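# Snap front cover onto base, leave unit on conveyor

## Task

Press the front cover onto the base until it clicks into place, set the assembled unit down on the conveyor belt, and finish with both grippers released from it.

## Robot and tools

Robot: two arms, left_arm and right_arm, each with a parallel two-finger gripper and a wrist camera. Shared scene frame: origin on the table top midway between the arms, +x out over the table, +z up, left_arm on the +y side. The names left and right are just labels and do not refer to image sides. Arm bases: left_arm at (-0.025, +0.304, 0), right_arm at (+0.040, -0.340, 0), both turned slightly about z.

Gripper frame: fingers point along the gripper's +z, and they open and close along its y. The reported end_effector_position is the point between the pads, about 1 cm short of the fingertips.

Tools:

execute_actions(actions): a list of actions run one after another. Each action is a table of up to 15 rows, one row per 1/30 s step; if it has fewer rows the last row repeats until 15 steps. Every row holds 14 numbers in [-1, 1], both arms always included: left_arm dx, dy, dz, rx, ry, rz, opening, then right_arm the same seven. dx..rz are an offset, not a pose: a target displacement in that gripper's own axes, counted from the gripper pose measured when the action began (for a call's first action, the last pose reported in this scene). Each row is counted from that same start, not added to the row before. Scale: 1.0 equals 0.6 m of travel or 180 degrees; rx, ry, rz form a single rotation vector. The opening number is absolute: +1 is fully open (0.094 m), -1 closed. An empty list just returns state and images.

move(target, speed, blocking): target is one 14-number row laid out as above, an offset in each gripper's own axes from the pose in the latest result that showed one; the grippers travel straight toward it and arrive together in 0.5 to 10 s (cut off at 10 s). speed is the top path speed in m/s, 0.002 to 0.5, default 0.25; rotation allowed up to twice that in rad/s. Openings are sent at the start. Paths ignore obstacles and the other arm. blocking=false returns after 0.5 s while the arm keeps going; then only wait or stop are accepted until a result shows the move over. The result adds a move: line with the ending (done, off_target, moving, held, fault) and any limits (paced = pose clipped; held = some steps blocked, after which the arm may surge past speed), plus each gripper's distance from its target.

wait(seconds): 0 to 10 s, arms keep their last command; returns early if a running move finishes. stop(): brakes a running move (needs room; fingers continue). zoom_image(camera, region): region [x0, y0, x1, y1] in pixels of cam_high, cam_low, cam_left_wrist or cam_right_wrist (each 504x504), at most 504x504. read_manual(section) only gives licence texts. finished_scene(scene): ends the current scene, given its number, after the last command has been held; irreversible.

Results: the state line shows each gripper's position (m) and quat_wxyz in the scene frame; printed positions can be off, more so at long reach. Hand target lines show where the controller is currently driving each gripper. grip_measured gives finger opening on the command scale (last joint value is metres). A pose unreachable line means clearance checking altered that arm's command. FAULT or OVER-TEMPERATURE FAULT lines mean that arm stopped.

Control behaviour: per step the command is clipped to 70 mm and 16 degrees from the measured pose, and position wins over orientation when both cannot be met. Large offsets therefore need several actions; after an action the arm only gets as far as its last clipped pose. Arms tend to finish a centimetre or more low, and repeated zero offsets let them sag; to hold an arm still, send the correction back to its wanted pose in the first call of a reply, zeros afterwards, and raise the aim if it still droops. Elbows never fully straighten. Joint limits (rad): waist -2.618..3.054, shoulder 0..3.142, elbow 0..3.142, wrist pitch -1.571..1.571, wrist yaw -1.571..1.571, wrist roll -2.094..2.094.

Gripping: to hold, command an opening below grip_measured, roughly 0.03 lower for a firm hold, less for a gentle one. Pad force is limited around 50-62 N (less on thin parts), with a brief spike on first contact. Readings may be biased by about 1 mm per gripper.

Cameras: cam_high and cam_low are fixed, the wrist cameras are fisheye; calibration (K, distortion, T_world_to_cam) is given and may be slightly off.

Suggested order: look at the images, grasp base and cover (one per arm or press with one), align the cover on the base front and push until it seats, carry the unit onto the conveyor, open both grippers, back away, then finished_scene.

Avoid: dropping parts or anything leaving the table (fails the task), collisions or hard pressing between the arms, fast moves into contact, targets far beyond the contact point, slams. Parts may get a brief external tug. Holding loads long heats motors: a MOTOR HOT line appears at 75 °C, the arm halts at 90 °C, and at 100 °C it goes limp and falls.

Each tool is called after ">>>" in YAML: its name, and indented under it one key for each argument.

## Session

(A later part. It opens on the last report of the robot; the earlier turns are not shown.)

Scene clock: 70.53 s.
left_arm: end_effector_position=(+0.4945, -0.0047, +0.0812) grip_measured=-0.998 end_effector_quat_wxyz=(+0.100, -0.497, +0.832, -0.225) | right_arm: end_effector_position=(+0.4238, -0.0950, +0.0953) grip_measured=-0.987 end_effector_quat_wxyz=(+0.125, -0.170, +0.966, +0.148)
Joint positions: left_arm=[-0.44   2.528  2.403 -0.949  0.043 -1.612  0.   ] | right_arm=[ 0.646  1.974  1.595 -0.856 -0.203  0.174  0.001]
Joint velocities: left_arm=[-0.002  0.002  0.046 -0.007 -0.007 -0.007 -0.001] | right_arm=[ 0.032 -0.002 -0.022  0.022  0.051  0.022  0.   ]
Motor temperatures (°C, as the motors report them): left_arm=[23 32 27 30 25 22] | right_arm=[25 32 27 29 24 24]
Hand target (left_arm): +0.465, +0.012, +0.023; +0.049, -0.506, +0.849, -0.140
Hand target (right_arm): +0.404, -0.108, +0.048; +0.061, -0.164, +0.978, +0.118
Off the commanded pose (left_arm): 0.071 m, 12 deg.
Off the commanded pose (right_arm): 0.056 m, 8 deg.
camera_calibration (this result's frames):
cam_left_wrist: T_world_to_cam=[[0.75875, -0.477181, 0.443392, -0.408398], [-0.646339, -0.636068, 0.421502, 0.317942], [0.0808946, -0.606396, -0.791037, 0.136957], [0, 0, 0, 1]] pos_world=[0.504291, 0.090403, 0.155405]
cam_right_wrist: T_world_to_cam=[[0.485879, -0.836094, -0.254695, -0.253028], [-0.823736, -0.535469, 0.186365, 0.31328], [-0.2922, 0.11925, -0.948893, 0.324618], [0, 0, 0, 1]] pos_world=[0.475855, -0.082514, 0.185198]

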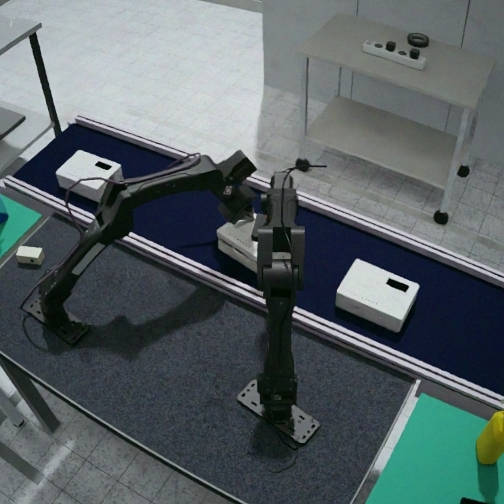

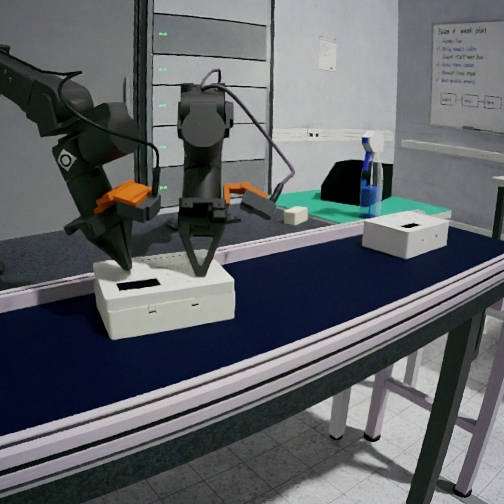

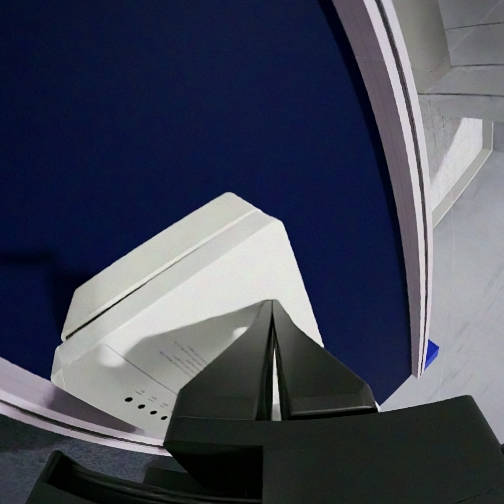

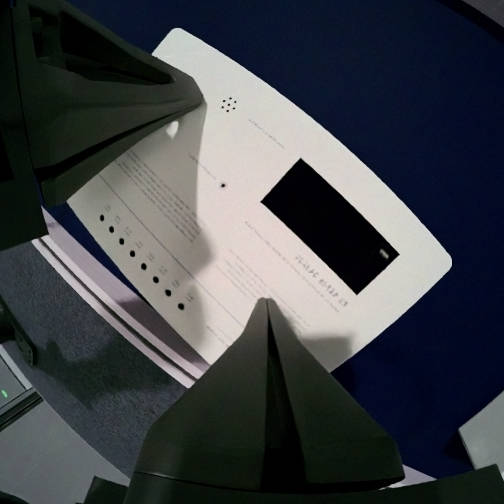

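>>> move:
  target: [0.029,0.092,-0.118,0,0,0,-1, 0.006,0.073,-0.045,0,0,0,-1]
  speed: 0.12

Scene clock: 72.30 s.
left_arm: end_effector_position=(+0.4174, +0.0212, +0.1173) grip_measured=-0.998 end_effector_quat_wxyz=(+0.091, -0.497, +0.833, -0.225) | right_arm: end_effector_position=(+0.3978, -0.0701, +0.1117) grip_measured=-0.987 end_effector_quat_wxyz=(+0.106, -0.168, +0.969, +0.145)
Joint positions: left_arm=[-0.47   2.115  1.844 -0.811  0.043 -1.643  0.   ] | right_arm=[ 0.731  1.958  1.648 -0.946 -0.183  0.257  0.001]
Joint velocities: left_arm=[-0.017 -0.007 -0.007 -0.022  0.022 -0.037  0.   ] | right_arm=[-0.007  0.007  0.002 -0.037  0.022  0.022  0.   ]
Motor temperatures (°C, as the motors report them): left_arm=[23 32 27 30 25 22] | right_arm=[25 32 27 29 24 24]
Hand target (left_arm): +0.415, +0.021, +0.119; +0.100, -0.497, +0.832, -0.225
Hand target (right_arm): +0.400, -0.066, +0.131; +0.125, -0.169, +0.966, +0.150
Off the commanded pose (left_arm): 0.002 m, 1 deg.
Off the commanded pose (right_arm): 0.019 m, 2 deg.
move: off_target (right_arm)
camera_calibration (this result's frames):
cam_left_wrist: T_world_to_cam=[[0.763868, -0.476195, 0.435597, -0.354792], [-0.641908, -0.630446, 0.436453, 0.265616], [0.066783, -0.613006, -0.787251, 0.193038], [0, 0, 0, 1]] pos_world=[0.428624, 0.11684, 0.190587]
cam_right_wrist: T_world_to_cam=[[0.47762, -0.838803, -0.261321, -0.211503], [-0.81556, -0.53391, 0.223163, 0.294843], [-0.326712, 0.106535, -0.9391, 0.341376], [0, 0, 0, 1]] pos_world=[0.453012, -0.0563583, 0.199518]

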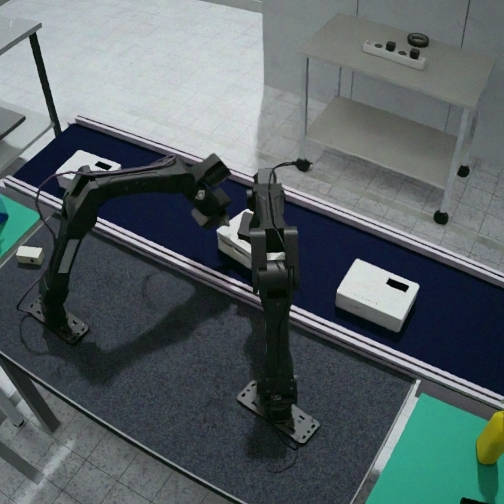

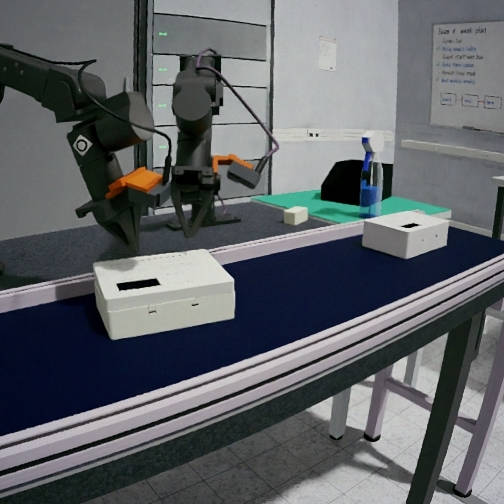

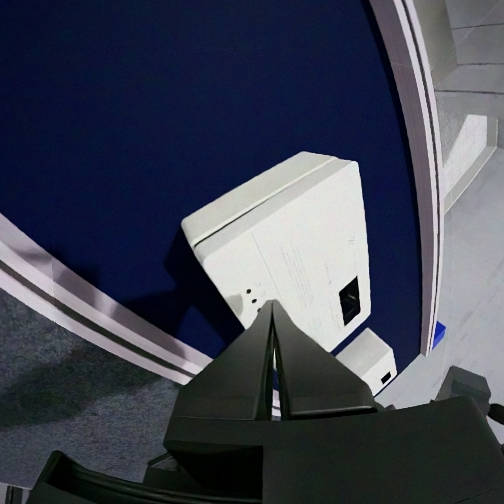

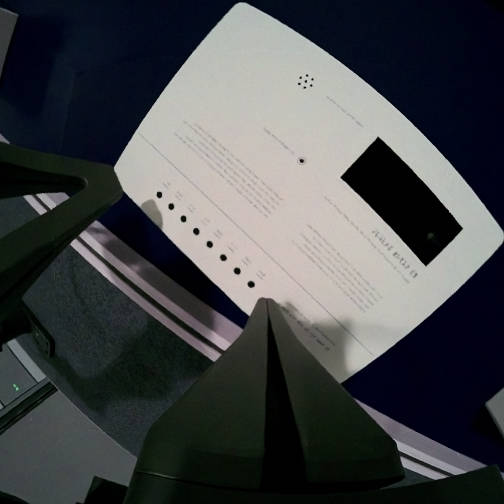

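>>> execute_actions:
  actions: []

Scene clock: 72.73 s.
left_arm: end_effector_position=(+0.4176, +0.0210, +0.1175) grip_measured=-0.998 end_effector_quat_wxyz=(+0.092, -0.498, +0.833, -0.226) | right_arm: end_effector_position=(+0.3975, -0.0704, +0.1116) grip_measured=-0.987 end_effector_quat_wxyz=(+0.105, -0.168, +0.969, +0.145)
Joint positions: left_arm=[-0.47   2.115  1.844 -0.809  0.043 -1.643  0.   ] | right_arm=[ 0.731  1.958  1.648 -0.948 -0.182  0.258  0.001]
Joint velocities: left_arm=[-0.002 -0.007 -0.002 -0.037 -0.022  0.022 -0.   ] | right_arm=[-0.002 -0.012 -0.022 -0.051 -0.081 -0.095 -0.   ]
Motor temperatures (°C, as the motors report them): left_arm=[23 32 27 30 25 22] | right_arm=[25 32 27 29 24 24]
Hand target (left_arm): +0.416, +0.021, +0.119; +0.100, -0.497, +0.832, -0.225
Hand target (right_arm): +0.400, -0.066, +0.131; +0.126, -0.169, +0.966, +0.150
Off the commanded pose (left_arm): 0.003 m, 1 deg.
Off the commanded pose (right_arm): 0.019 m, 2 deg.
camera_calibration (this result's frames):
cam_left_wrist: T_world_to_cam=[[0.763509, -0.475525, 0.436955, -0.355195], [-0.642215, -0.630248, 0.436288, 0.265753], [0.0679244, -0.613729, -0.786589, 0.192512], [0, 0, 0, 1]] pos_world=[0.428789, 0.116737, 0.190687]
cam_right_wrist: T_world_to_cam=[[0.476445, -0.839653, -0.260735, -0.211357], [-0.815741, -0.532794, 0.225161, 0.29438], [-0.327975, 0.105415, -0.938786, 0.341547], [0, 0, 0, 1]] pos_world=[0.452856, -0.0566268, 0.199249]

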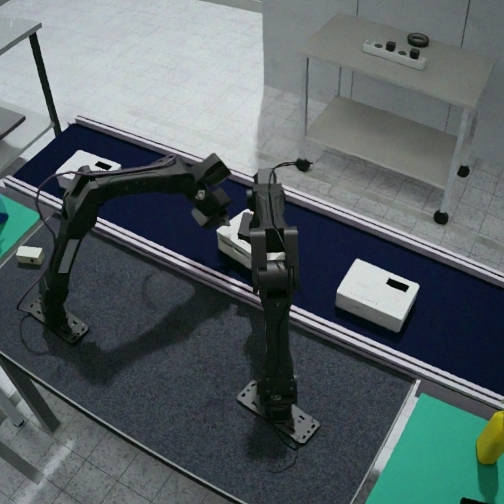

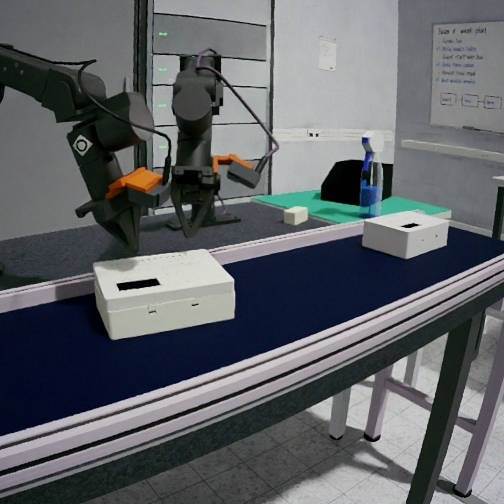

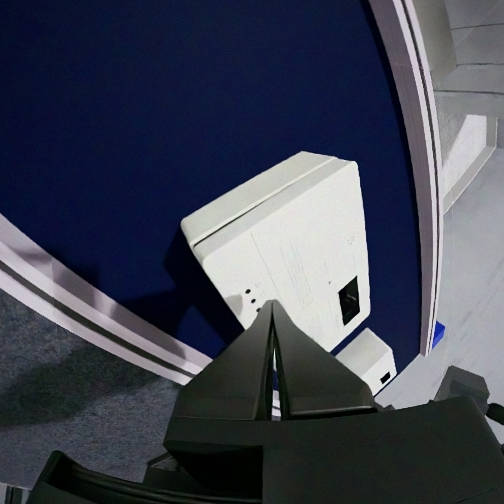

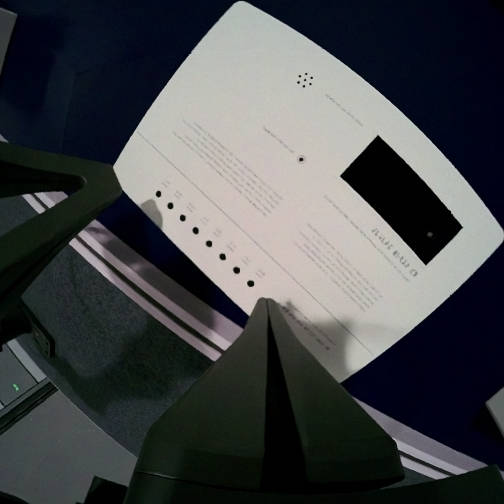

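>>> move:
  target: [-0.008,0.055,0.095,0,0,0,-1,0.032,-0.028,0.10,0,0,0,-1]
  speed: 0.04

>>> zoom_image:
  camera: "cam_high"
  region: [200,190,300,290]

Scene clock: 74.83 s.
left_arm: end_effector_position=(+0.4342, +0.0107, +0.0877) grip_measured=-0.998 end_effector_quat_wxyz=(+0.118, -0.488, +0.819, -0.276) | right_arm: end_effector_position=(+0.4192, -0.0538, +0.0967) grip_measured=-0.987 end_effector_quat_wxyz=(+0.174, -0.174, +0.952, +0.180)
Joint positions: left_arm=[-0.47   2.115  1.664 -0.511  0.043 -1.644  0.   ] | right_arm=[ 0.731  1.941  1.502 -0.662 -0.195  0.258  0.001]
Joint velocities: left_arm=[-0.002 -0.012 -0.012  0.066  0.022 -0.007  0.   ] | right_arm=[ 0.012  0.002 -0.022 -0.007 -0.022 -0.022  0.001]
Motor temperatures (°C, as the motors report them): left_arm=[23 32 27 30 25 22] | right_arm=[25 32 27 29 24 24]
Hand target (left_arm): +0.415, +0.023, +0.053; +0.092, -0.498, +0.832, -0.226
Hand target (right_arm): +0.393, -0.072, +0.050; +0.105, -0.168, +0.969, +0.145
Off the commanded pose (left_arm): 0.042 m, 7 deg.
Off the commanded pose (right_arm): 0.059 m, 9 deg.
move: off_target (left_arm, right_arm)
camera_calibration (this result's frames):
cam_left_wrist: T_world_to_cam=[[0.714753, -0.444815, 0.539691, -0.3479], [-0.68431, -0.604113, 0.408371, 0.303349], [0.144385, -0.661201, -0.736184, 0.124544], [0, 0, 0, 1]] pos_world=[0.438265, 0.110854, 0.155567]
cam_right_wrist: T_world_to_cam=[[0.51475, -0.811445, -0.276748, -0.224629], [-0.831846, -0.550841, 0.0678733, 0.345243], [-0.20752, 0.195274, -0.958542, 0.289239], [0, 0, 0, 1]] pos_world=[0.46284, -0.048581, 0.19165]

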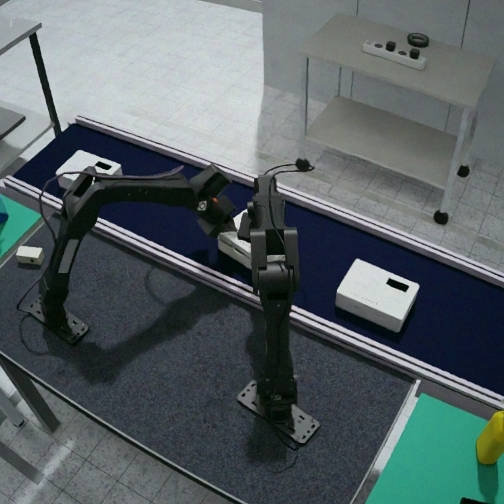

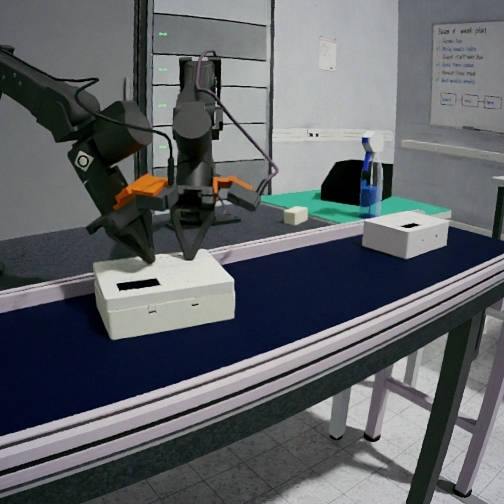

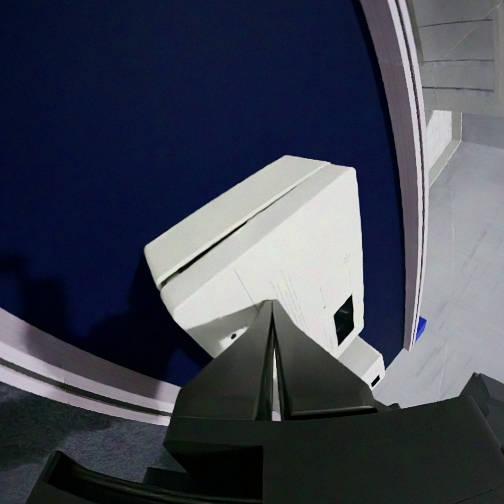

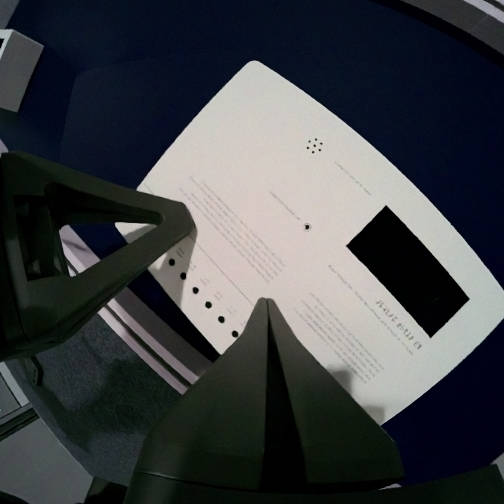

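Region (200, 190, 300, 290) of cam_high's 504x504 image, scaled by 5.040, with more detail than that image has.

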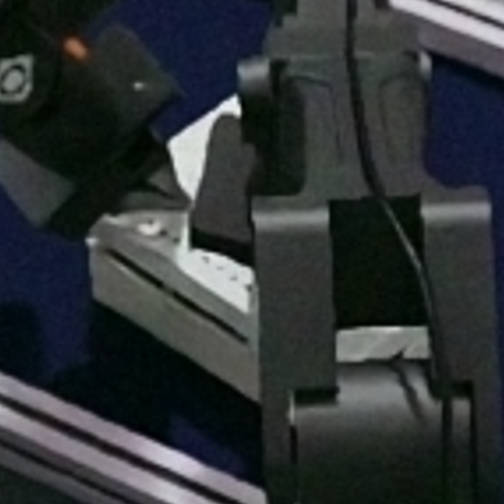

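>>> move:
  target: [-0.1,0,-0.14,0,0,0,-1,-0.006,0.045,-0.045,0.0935,0.131,0,-1]
  speed: 0.15

Scene clock: 77.63 s.
left_arm: end_effector_position=(+0.4301, +0.0850, +0.1490) grip_measured=-0.998 end_effector_quat_wxyz=(+0.120, -0.491, +0.817, -0.279) | right_arm: end_effector_position=(+0.4037, -0.0444, +0.1240) grip_measured=-0.987 end_effector_quat_wxyz=(+0.022, -0.182, +0.983, +0.024)
Joint positions: left_arm=[-0.32   1.928  1.634 -0.671  0.126 -1.527  0.   ] | right_arm=[ 0.831  2.387  2.438 -1.562 -0.021  0.307  0.001]
Joint velocities: left_arm=[-0.002  0.002  0.002  0.051  0.022  0.007  0.   ] | right_arm=[-0.012  0.002  0.002 -0.022 -0.066 -0.022  0.   ]
Motor temperatures (°C, as the motors report them): left_arm=[23 32 27 30 25 22] | right_arm=[25 32 27 29 24 24]
Hand target (left_arm): +0.426, +0.090, +0.154; +0.118, -0.488, +0.819, -0.277
Hand target (right_arm): +0.404, -0.041, +0.129; +0.030, -0.182, +0.983, +0.020
Off the commanded pose (left_arm): 0.008 m, 1 deg.
Off the commanded pose (right_arm): 0.007 m, 4 deg.
joint sent to its limit (right arm) — the command would take joint 4 (wrist pitch) past its lower limit, so that joint was sent only as far as its limit.
move: off_target (right_arm)
camera_calibration (this result's frames):
cam_left_wrist: T_world_to_cam=[[0.7146, -0.437077, 0.546178, -0.346538], [-0.682555, -0.606629, 0.407577, 0.319999], [0.153185, -0.664051, -0.731827, 0.21523], [0, 0, 0, 1]] pos_world=[0.433083, 0.185581, 0.216358]
cam_right_wrist: T_world_to_cam=[[0.474283, -0.876321, -0.0843628, -0.211853], [-0.763559, -0.457158, 0.456054, 0.264138], [-0.438216, -0.151883, -0.885945, 0.379046], [0, 0, 0, 1]] pos_world=[0.468267, -0.00732794, 0.19748]

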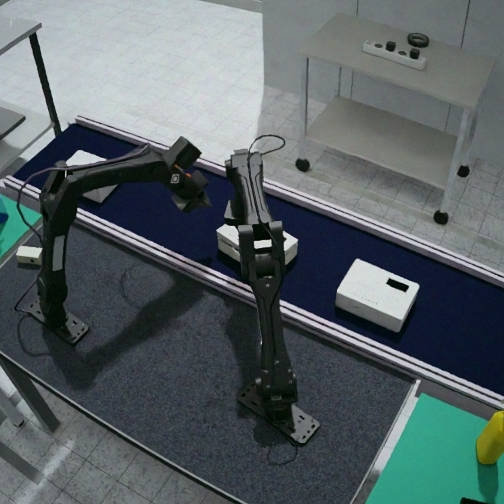

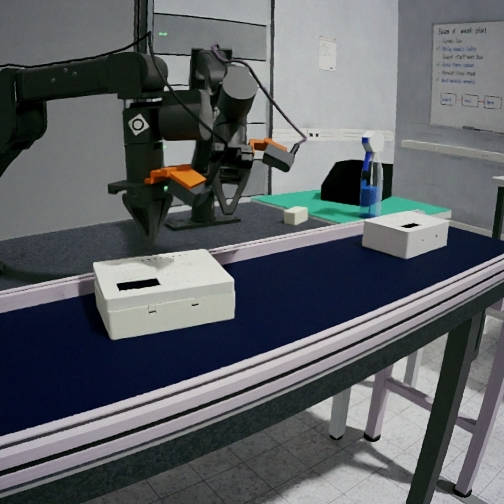

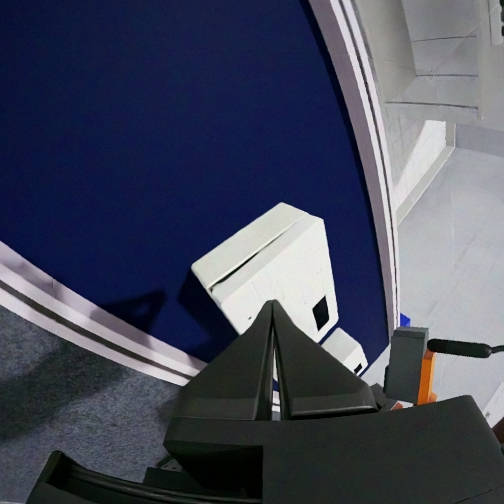

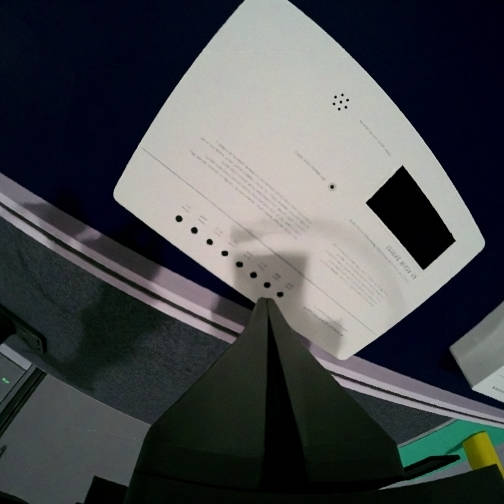

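>>> move:
  target: [0,0,-0.01,0,0,0,-1,0.0,-0.005,0.14,0.031,0.044,0,-1]
  speed: 0.04

>>> zoom_image:
  camera: "cam_high"
  region: [200,190,300,290]

Scene clock: 80.23 s.
left_arm: end_effector_position=(+0.4299, +0.0850, +0.1489) grip_measured=-0.998 end_effector_quat_wxyz=(+0.119, -0.491, +0.817, -0.279) | right_arm: end_effector_position=(+0.4046, -0.0452, +0.0953) grip_measured=-0.987 end_effector_quat_wxyz=(-0.002, -0.183, +0.983, -0.001)
Joint positions: left_arm=[-0.32   1.928  1.634 -0.671  0.127 -1.526  0.   ] | right_arm=[ 0.837  2.462  2.458 -1.572 -0.     0.311  0.001]
Joint velocities: left_arm=[ 0.002 -0.022 -0.012  0.037 -0.007  0.022 -0.   ] | right_arm=[0.017 0.007 0.012 0.007 0.051 0.051 0.001]
Motor temperatures (°C, as the motors report them): left_arm=[23 32 27 30 25 22] | right_arm=[25 32 27 29 24 24]
Hand target (left_arm): +0.427, +0.087, +0.154; +0.120, -0.491, +0.817, -0.279
Hand target (right_arm): +0.403, -0.045, +0.042; -0.037, -0.184, +0.982, -0.036
Off the commanded pose (left_arm): 0.006 m, 0 deg.
Off the commanded pose (right_arm): 0.055 m, 6 deg.
move: off_target (right_arm)
camera_calibration (this result's frames):
cam_left_wrist: T_world_to_cam=[[0.714748, -0.437559, 0.545597, -0.346295], [-0.682592, -0.606347, 0.407936, 0.31986], [0.152325, -0.663992, -0.73206, 0.215584], [0, 0, 0, 1]] pos_world=[0.433009, 0.185568, 0.216275]
cam_right_wrist: T_world_to_cam=[[0.472491, -0.879772, -0.0524735, -0.217842], [-0.744552, -0.43031, 0.510368, 0.265963], [-0.471587, -0.202075, -0.858354, 0.362506], [0, 0, 0, 1]] pos_world=[0.471904, -0.00395144, 0.163989]

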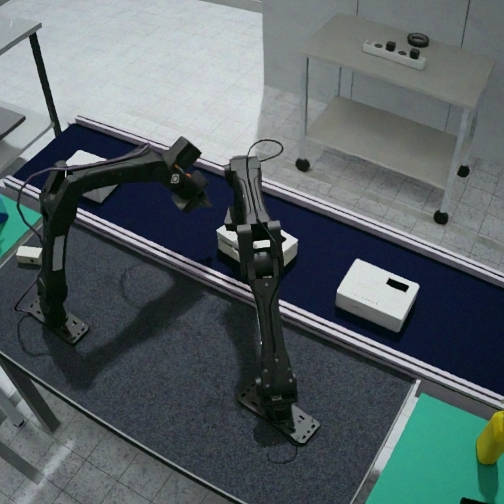

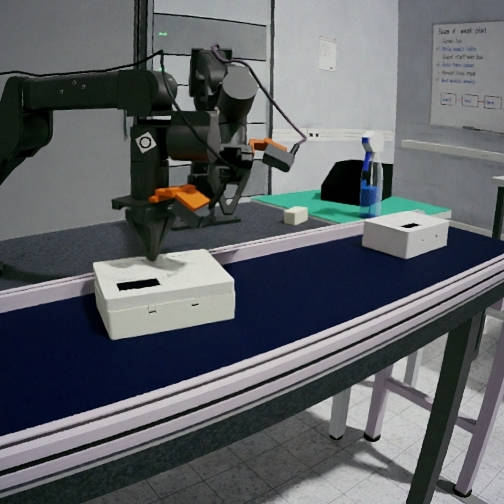

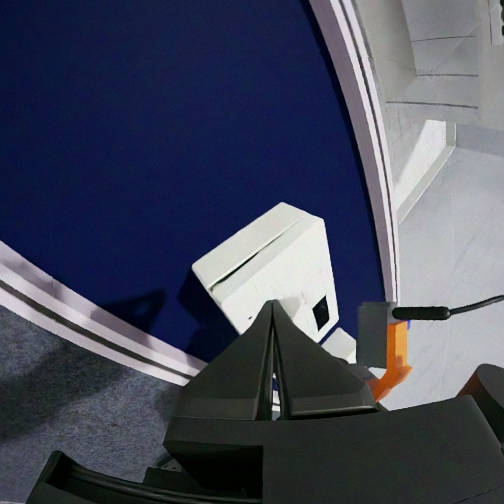

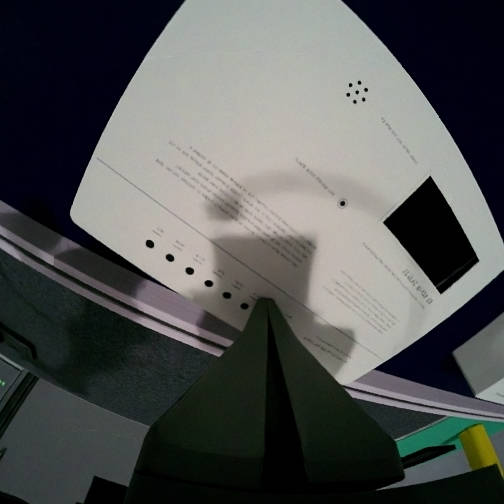

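Region (200, 190, 300, 290) of cam_high's 504x504 image, scaled by 5.040, with more detail than that image has.

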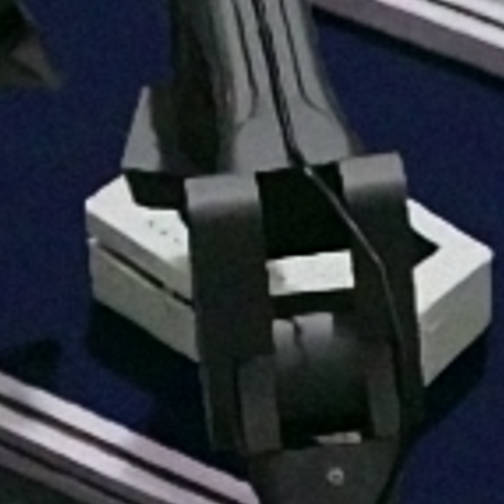

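>>> move:
  target: [0.072,0.019,0.083,-0.055,-0.008,0,-1,0,0,0.03,0.007,0.01,0,-1]
  speed: 0.1

Scene clock: 81.93 s.
left_arm: end_effector_position=(+0.4280, +0.0417, +0.1127) grip_measured=-0.998 end_effector_quat_wxyz=(+0.091, -0.494, +0.832, -0.235) | right_arm: end_effector_position=(+0.4048, -0.0451, +0.0980) grip_measured=-0.987 end_effector_quat_wxyz=(+0.000, -0.182, +0.983, +0.000)
Joint positions: left_arm=[-0.413  2.096  1.788 -0.76   0.081 -1.591  0.   ] | right_arm=[ 0.837  2.456  2.459 -1.573 -0.     0.311  0.001]
Joint velocities: left_arm=[-0.007  0.007 -0.012 -0.051 -0.037 -0.007 -0.001] | right_arm=[-0.022 -0.002  0.007 -0.066  0.037  0.037  0.   ]
Motor temperatures (°C, as the motors report them): left_arm=[23 32 27 30 25 22] | right_arm=[25 32 27 29 24 24]
Hand target (left_arm): +0.428, +0.044, +0.114; +0.092, -0.495, +0.831, -0.235
Hand target (right_arm): +0.404, -0.046, +0.078; -0.016, -0.183, +0.983, -0.014
Off the commanded pose (left_arm): 0.011 m, 4 deg.
Off the commanded pose (right_arm): 0.021 m, 3 deg.
move: held (left_arm), off_target (right_arm); limits=held; held on 10 of 34 steps (left_arm), including the last (left_arm)
pose unreachable (left arm): on one or more control steps of this call, first in action 0 (counted from 0), this arm could not follow its commanded pose, so it was not sent that pose on those steps. On the call's last step it was still not sent that pose. It may still have moved: this result reports where it is.
cause: the commanded pose would bring a part of the arm too close to another arm (this arm's wrist (the part past joint 4) and the other arm's wrist (the part past joint 4)).
camera_calibration (this result's frames):
cam_left_wrist: T_world_to_cam=[[0.755769, -0.474077, 0.451736, -0.349535], [-0.650993, -0.618588, 0.439952, 0.290446], [0.0708674, -0.626578, -0.77613, 0.198876], [0, 0, 0, 1]] pos_world=[0.439152, 0.138571, 0.184469]
cam_right_wrist: T_world_to_cam=[[0.472404, -0.879778, -0.0531494, -0.21764], [-0.747102, -0.431697, 0.505446, 0.266179], [-0.467625, -0.199067, -0.86122, 0.363699], [0, 0, 0, 1]] pos_world=[0.471752, -0.00416603, 0.167118]

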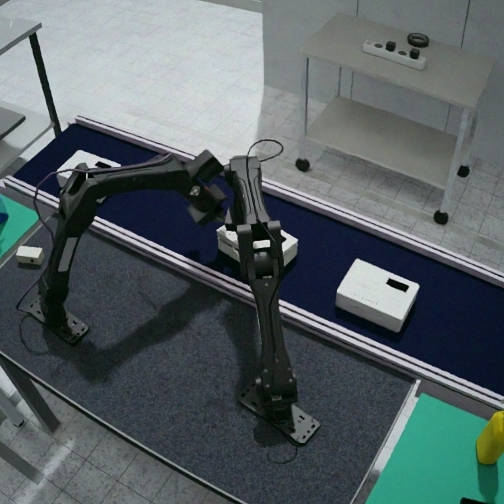

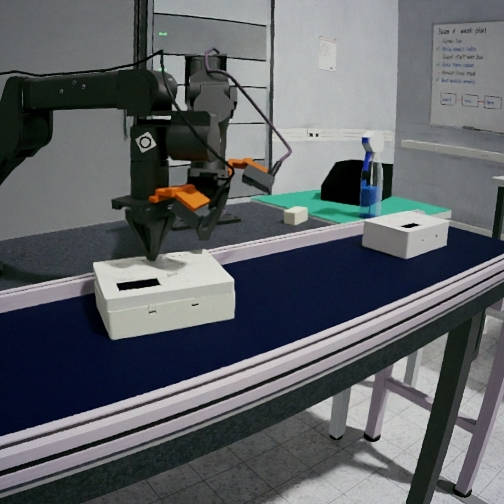

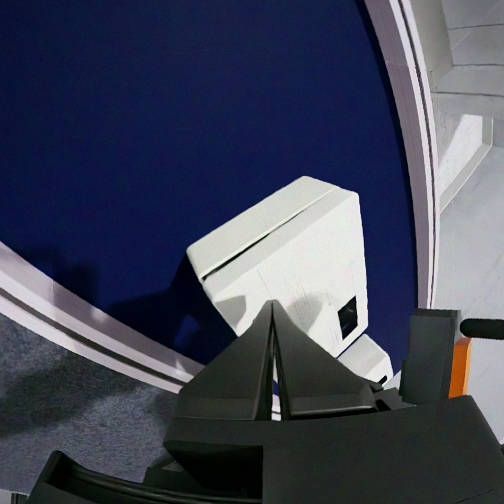

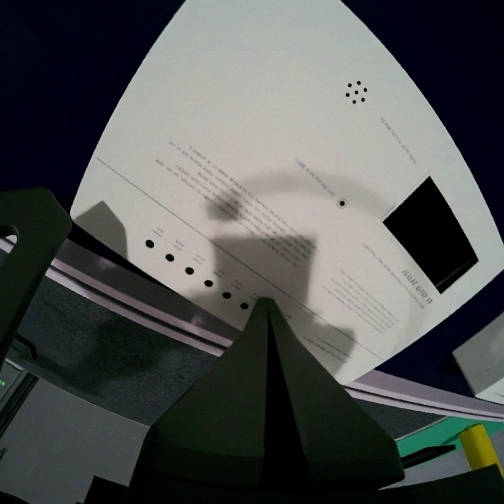

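>>> execute_actions:
  actions:
    - [[0,0,0,0,0,0,-1,0,0,-0.03,0,0,0,-1]]

>>> move:
  target: [0.012,0.0,0.0,0,0,0,-1,0.045,-0.072,-0.01,0,0,0,-1]
  speed: 0.1

Scene clock: 82.60 s.
left_arm: end_effector_position=(+0.4280, +0.0417, +0.1127) grip_measured=-0.998 end_effector_quat_wxyz=(+0.091, -0.494, +0.832, -0.235) | right_arm: end_effector_position=(+0.4050, -0.0449, +0.1055) grip_measured=-0.987 end_effector_quat_wxyz=(+0.008, -0.182, +0.983, +0.004)
Joint positions: left_arm=[-0.413  2.096  1.788 -0.76   0.081 -1.591  0.   ] | right_arm=[ 0.837  2.44   2.459 -1.573 -0.     0.311  0.001]
Joint velocities: left_arm=[-0.007 -0.007  0.002  0.037  0.037  0.037 -0.   ] | right_arm=[ 0.012 -0.022 -0.012 -0.022  0.022  0.037 -0.   ]
Motor temperatures (°C, as the motors report them): left_arm=[23 32 27 30 25 22] | right_arm=[25 32 27 29 24 24]
Hand target (left_arm): +0.428, +0.042, +0.113; +0.091, -0.494, +0.832, -0.235
Hand target (right_arm): +0.405, -0.045, +0.115; +0.016, -0.182, +0.983, +0.009
Off the commanded pose (left_arm): 0.000 m, 0 deg.
Off the commanded pose (right_arm): 0.010 m, 1 deg.
joint sent to its limit (right arm) — the command would take joint 4 (wrist pitch) past its lower limit, so that joint was sent only as far as its limit.
camera_calibration (this result's frames):
cam_left_wrist: T_world_to_cam=[[0.755769, -0.474077, 0.451736, -0.349535], [-0.650993, -0.618588, 0.439952, 0.290446], [0.0708674, -0.626578, -0.77613, 0.198876], [0, 0, 0, 1]] pos_world=[0.439152, 0.138571, 0.184469]
cam_right_wrist: T_world_to_cam=[[0.473119, -0.879203, -0.0562261, -0.217126], [-0.753616, -0.436942, 0.491064, 0.266532], [-0.456312, -0.189959, -0.869307, 0.367015], [0, 0, 0, 1]] pos_world=[0.471062, -0.00472115, 0.175956]

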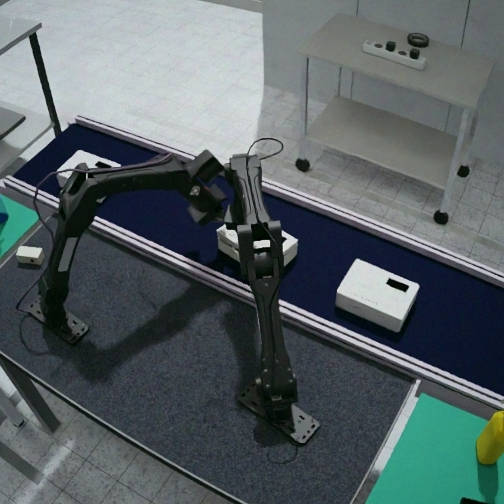

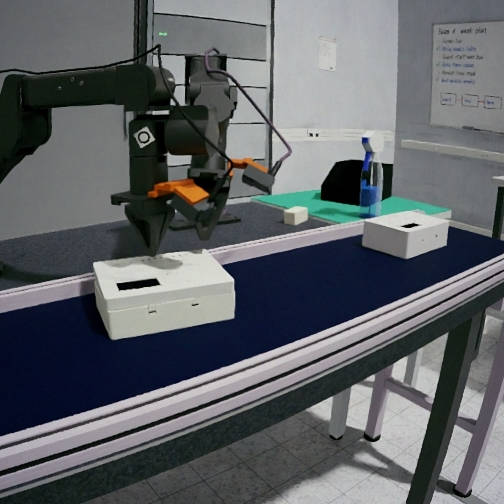

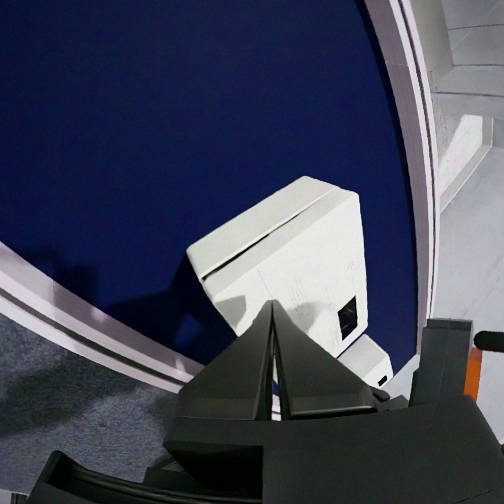

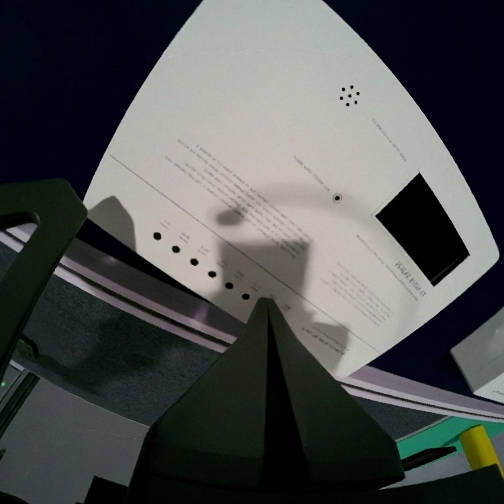

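Scene clock: 83.63 s.
left_arm: end_effector_position=(+0.4263, +0.0388, +0.1127) grip_measured=-0.998 end_effector_quat_wxyz=(+0.089, -0.496, +0.831, -0.236) | right_arm: end_effector_position=(+0.3924, -0.0937, +0.1047) grip_measured=-0.987 end_effector_quat_wxyz=(-0.006, -0.180, +0.984, -0.002)
Joint positions: left_arm=[-0.42   2.096  1.788 -0.76   0.081 -1.602  0.   ] | right_arm=[ 0.766  2.233  2.098 -1.447 -0.001  0.246  0.001]
Joint velocities: left_arm=[-0.002 -0.007 -0.007  0.007  0.022 -0.022  0.   ] | right_arm=[ 0.017 -0.002  0.012 -0.007  0.051 -0.037 -0.002]
Motor temperatures (°C, as the motors report them): left_arm=[23 32 27 30 25 22] | right_arm=[25 32 27 29 24 24]
Hand target (left_arm): +0.424, +0.036, +0.113; +0.091, -0.494, +0.832, -0.235
Hand target (right_arm): +0.395, -0.095, +0.111; +0.007, -0.182, +0.983, +0.003
Off the commanded pose (left_arm): 0.004 m, 0 deg.
Off the commanded pose (right_arm): 0.007 m, 2 deg.
move: done
camera_calibration (this result's frames):
cam_left_wrist: T_world_to_cam=[[0.758985, -0.469444, 0.45118, -0.351123], [-0.647292, -0.618929, 0.444904, 0.285395], [0.070391, -0.629721, -0.773626, 0.197201], [0, 0, 0, 1]] pos_world=[0.43735, 0.135988, 0.184006]
cam_right_wrist: T_world_to_cam=[[0.467128, -0.882638, -0.0523568, -0.252407], [-0.74391, -0.424332, 0.516275, 0.230841], [-0.477901, -0.202218, -0.854821, 0.357096], [0, 0, 0, 1]] pos_world=[0.460288, -0.0526193, 0.172861]

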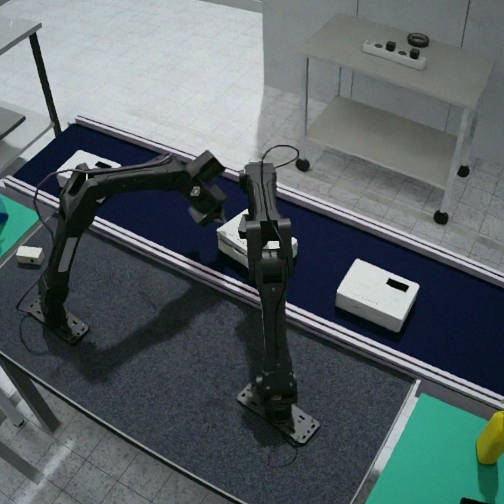

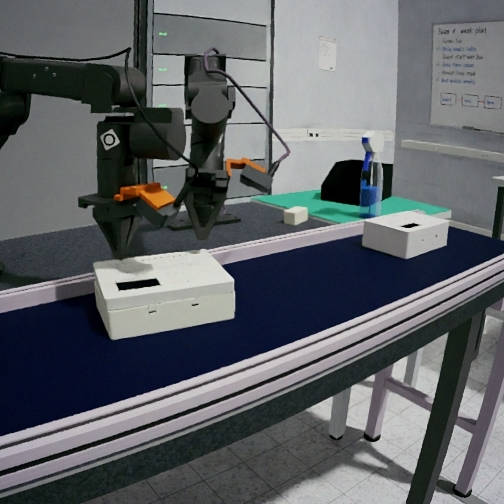

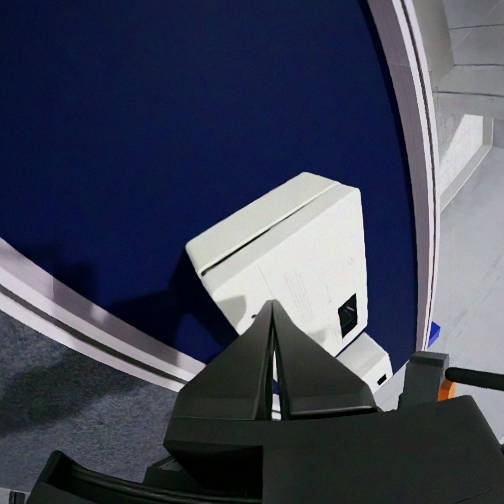

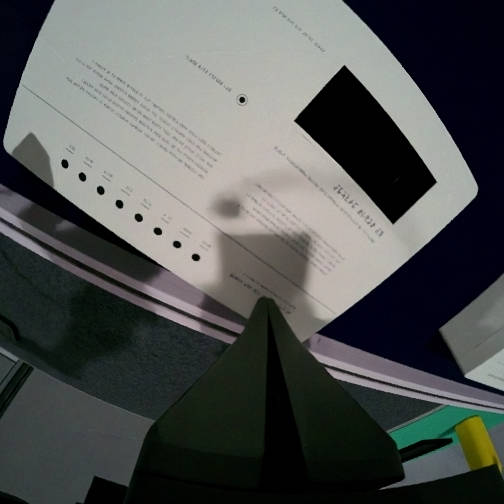

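>>> move:
  target: [0.005,0.085,0.123,-0.065,-0.003,-0.003,-1,0.016,-0.004,0.125,0.014,0.056,0,-1]
  speed: 0.04

>>> zoom_image:
  camera: "cam_high"
  region: [200,190,300,290]

Scene clock: 86.90 s.
left_arm: end_effector_position=(+0.4406, +0.0277, +0.0861) grip_measured=-0.998 end_effector_quat_wxyz=(+0.084, -0.499, +0.831, -0.231) | right_arm: end_effector_position=(+0.3920, -0.0939, +0.0944) grip_measured=-0.987 end_effector_quat_wxyz=(-0.017, -0.180, +0.983, -0.007)
Joint positions: left_arm=[-0.425  2.194  1.841 -0.727  0.081 -1.611  0.   ] | right_arm=[ 0.766  2.258  2.098 -1.447 -0.001  0.245  0.001]
Joint velocities: left_arm=[-0.007 -0.007  0.022 -0.007 -0.022  0.037 -0.   ] | right_arm=[ 0.007 -0.012 -0.022 -0.037  0.081  0.037 -0.001]
Motor temperatures (°C, as the motors report them): left_arm=[23 32 27 30 25 22] | right_arm=[25 32 27 29 24 24]
Hand target (left_arm): +0.411, +0.037, +0.028; +0.042, -0.508, +0.847, -0.148
Hand target (right_arm): +0.379, -0.102, +0.035; -0.088, -0.180, +0.979, -0.039
Off the commanded pose (left_arm): 0.068 m, 11 deg.
Off the commanded pose (right_arm): 0.065 m, 9 deg.
move: off_target (left_arm, right_arm)
camera_calibration (this result's frames):
cam_left_wrist: T_world_to_cam=[[0.766238, -0.468501, 0.439756, -0.3574], [-0.639567, -0.622019, 0.451715, 0.295718], [0.0619079, -0.627375, -0.776252, 0.172467], [0, 0, 0, 1]] pos_world=[0.452308, 0.124702, 0.157466]
cam_right_wrist: T_world_to_cam=[[0.466765, -0.883001, -0.0493828, -0.253167], [-0.73286, -0.417446, 0.537267, 0.23017], [-0.495022, -0.214587, -0.841965, 0.352413], [0, 0, 0, 1]] pos_world=[0.461304, -0.0518398, 0.160555]

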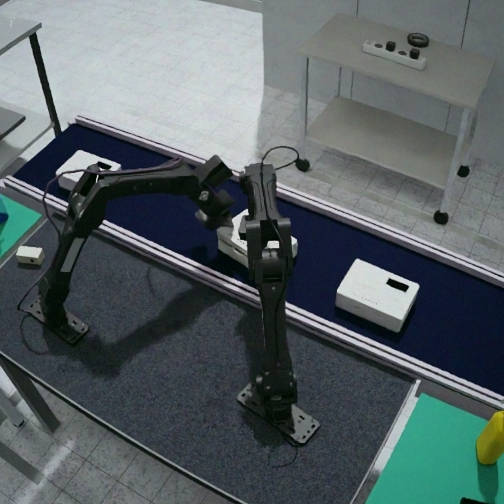

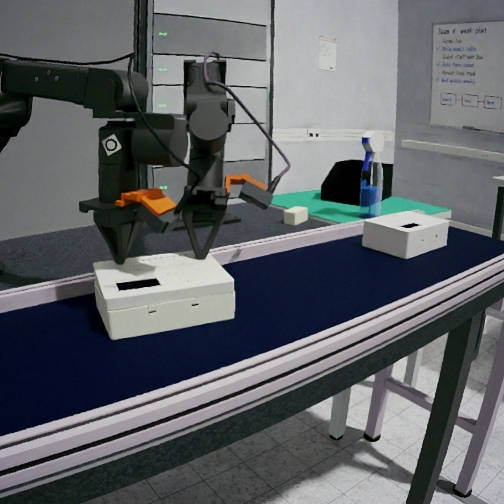

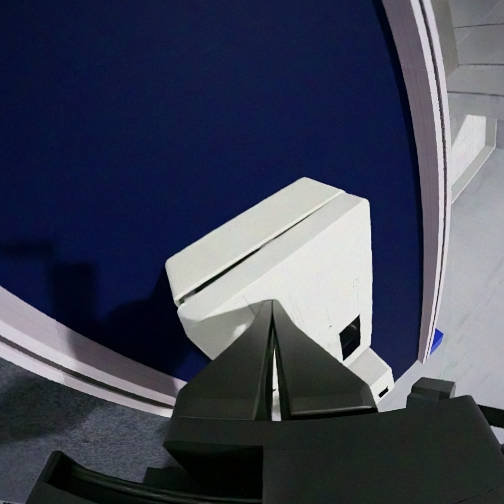

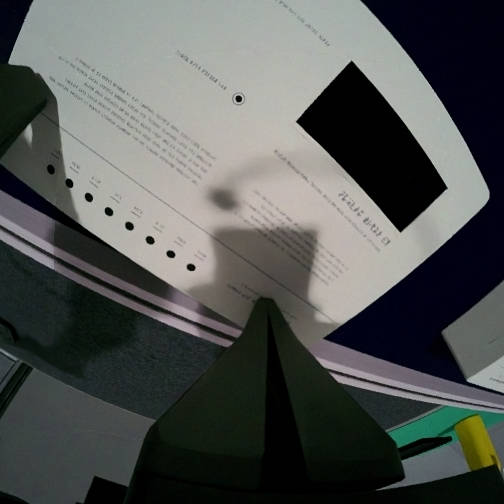

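Region (200, 190, 300, 290) of cam_high's 504x504 image, scaled by 5.040, with more detail than that image has.

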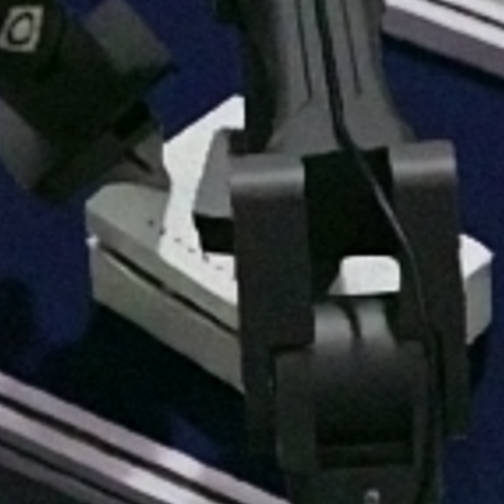

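>>> zoom_image:
  camera: "cam_low"
  region: [80,240,250,350]

>>> zoom_image:
  camera: "cam_left_wrist"
  region: [140,160,390,340]

Region (80, 240, 250, 350) of cam_low's 504x504 image, scaled by 2.965, with more detail than that image has; it fills the top 326 rows of this view, and the rest is white.

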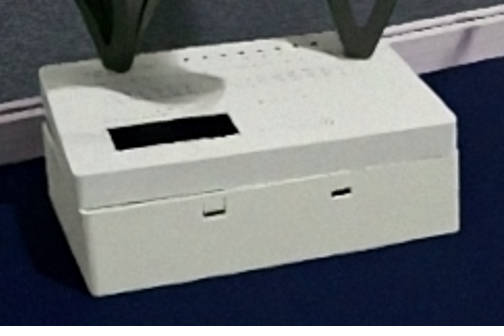

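Region (140, 160, 390, 340) of cam_left_wrist's 504x504 image, scaled by 2.016, with more detail than that image has; it fills the top 363 rows of this view, and the rest is white.

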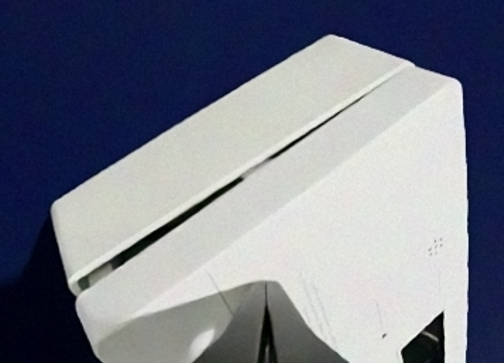

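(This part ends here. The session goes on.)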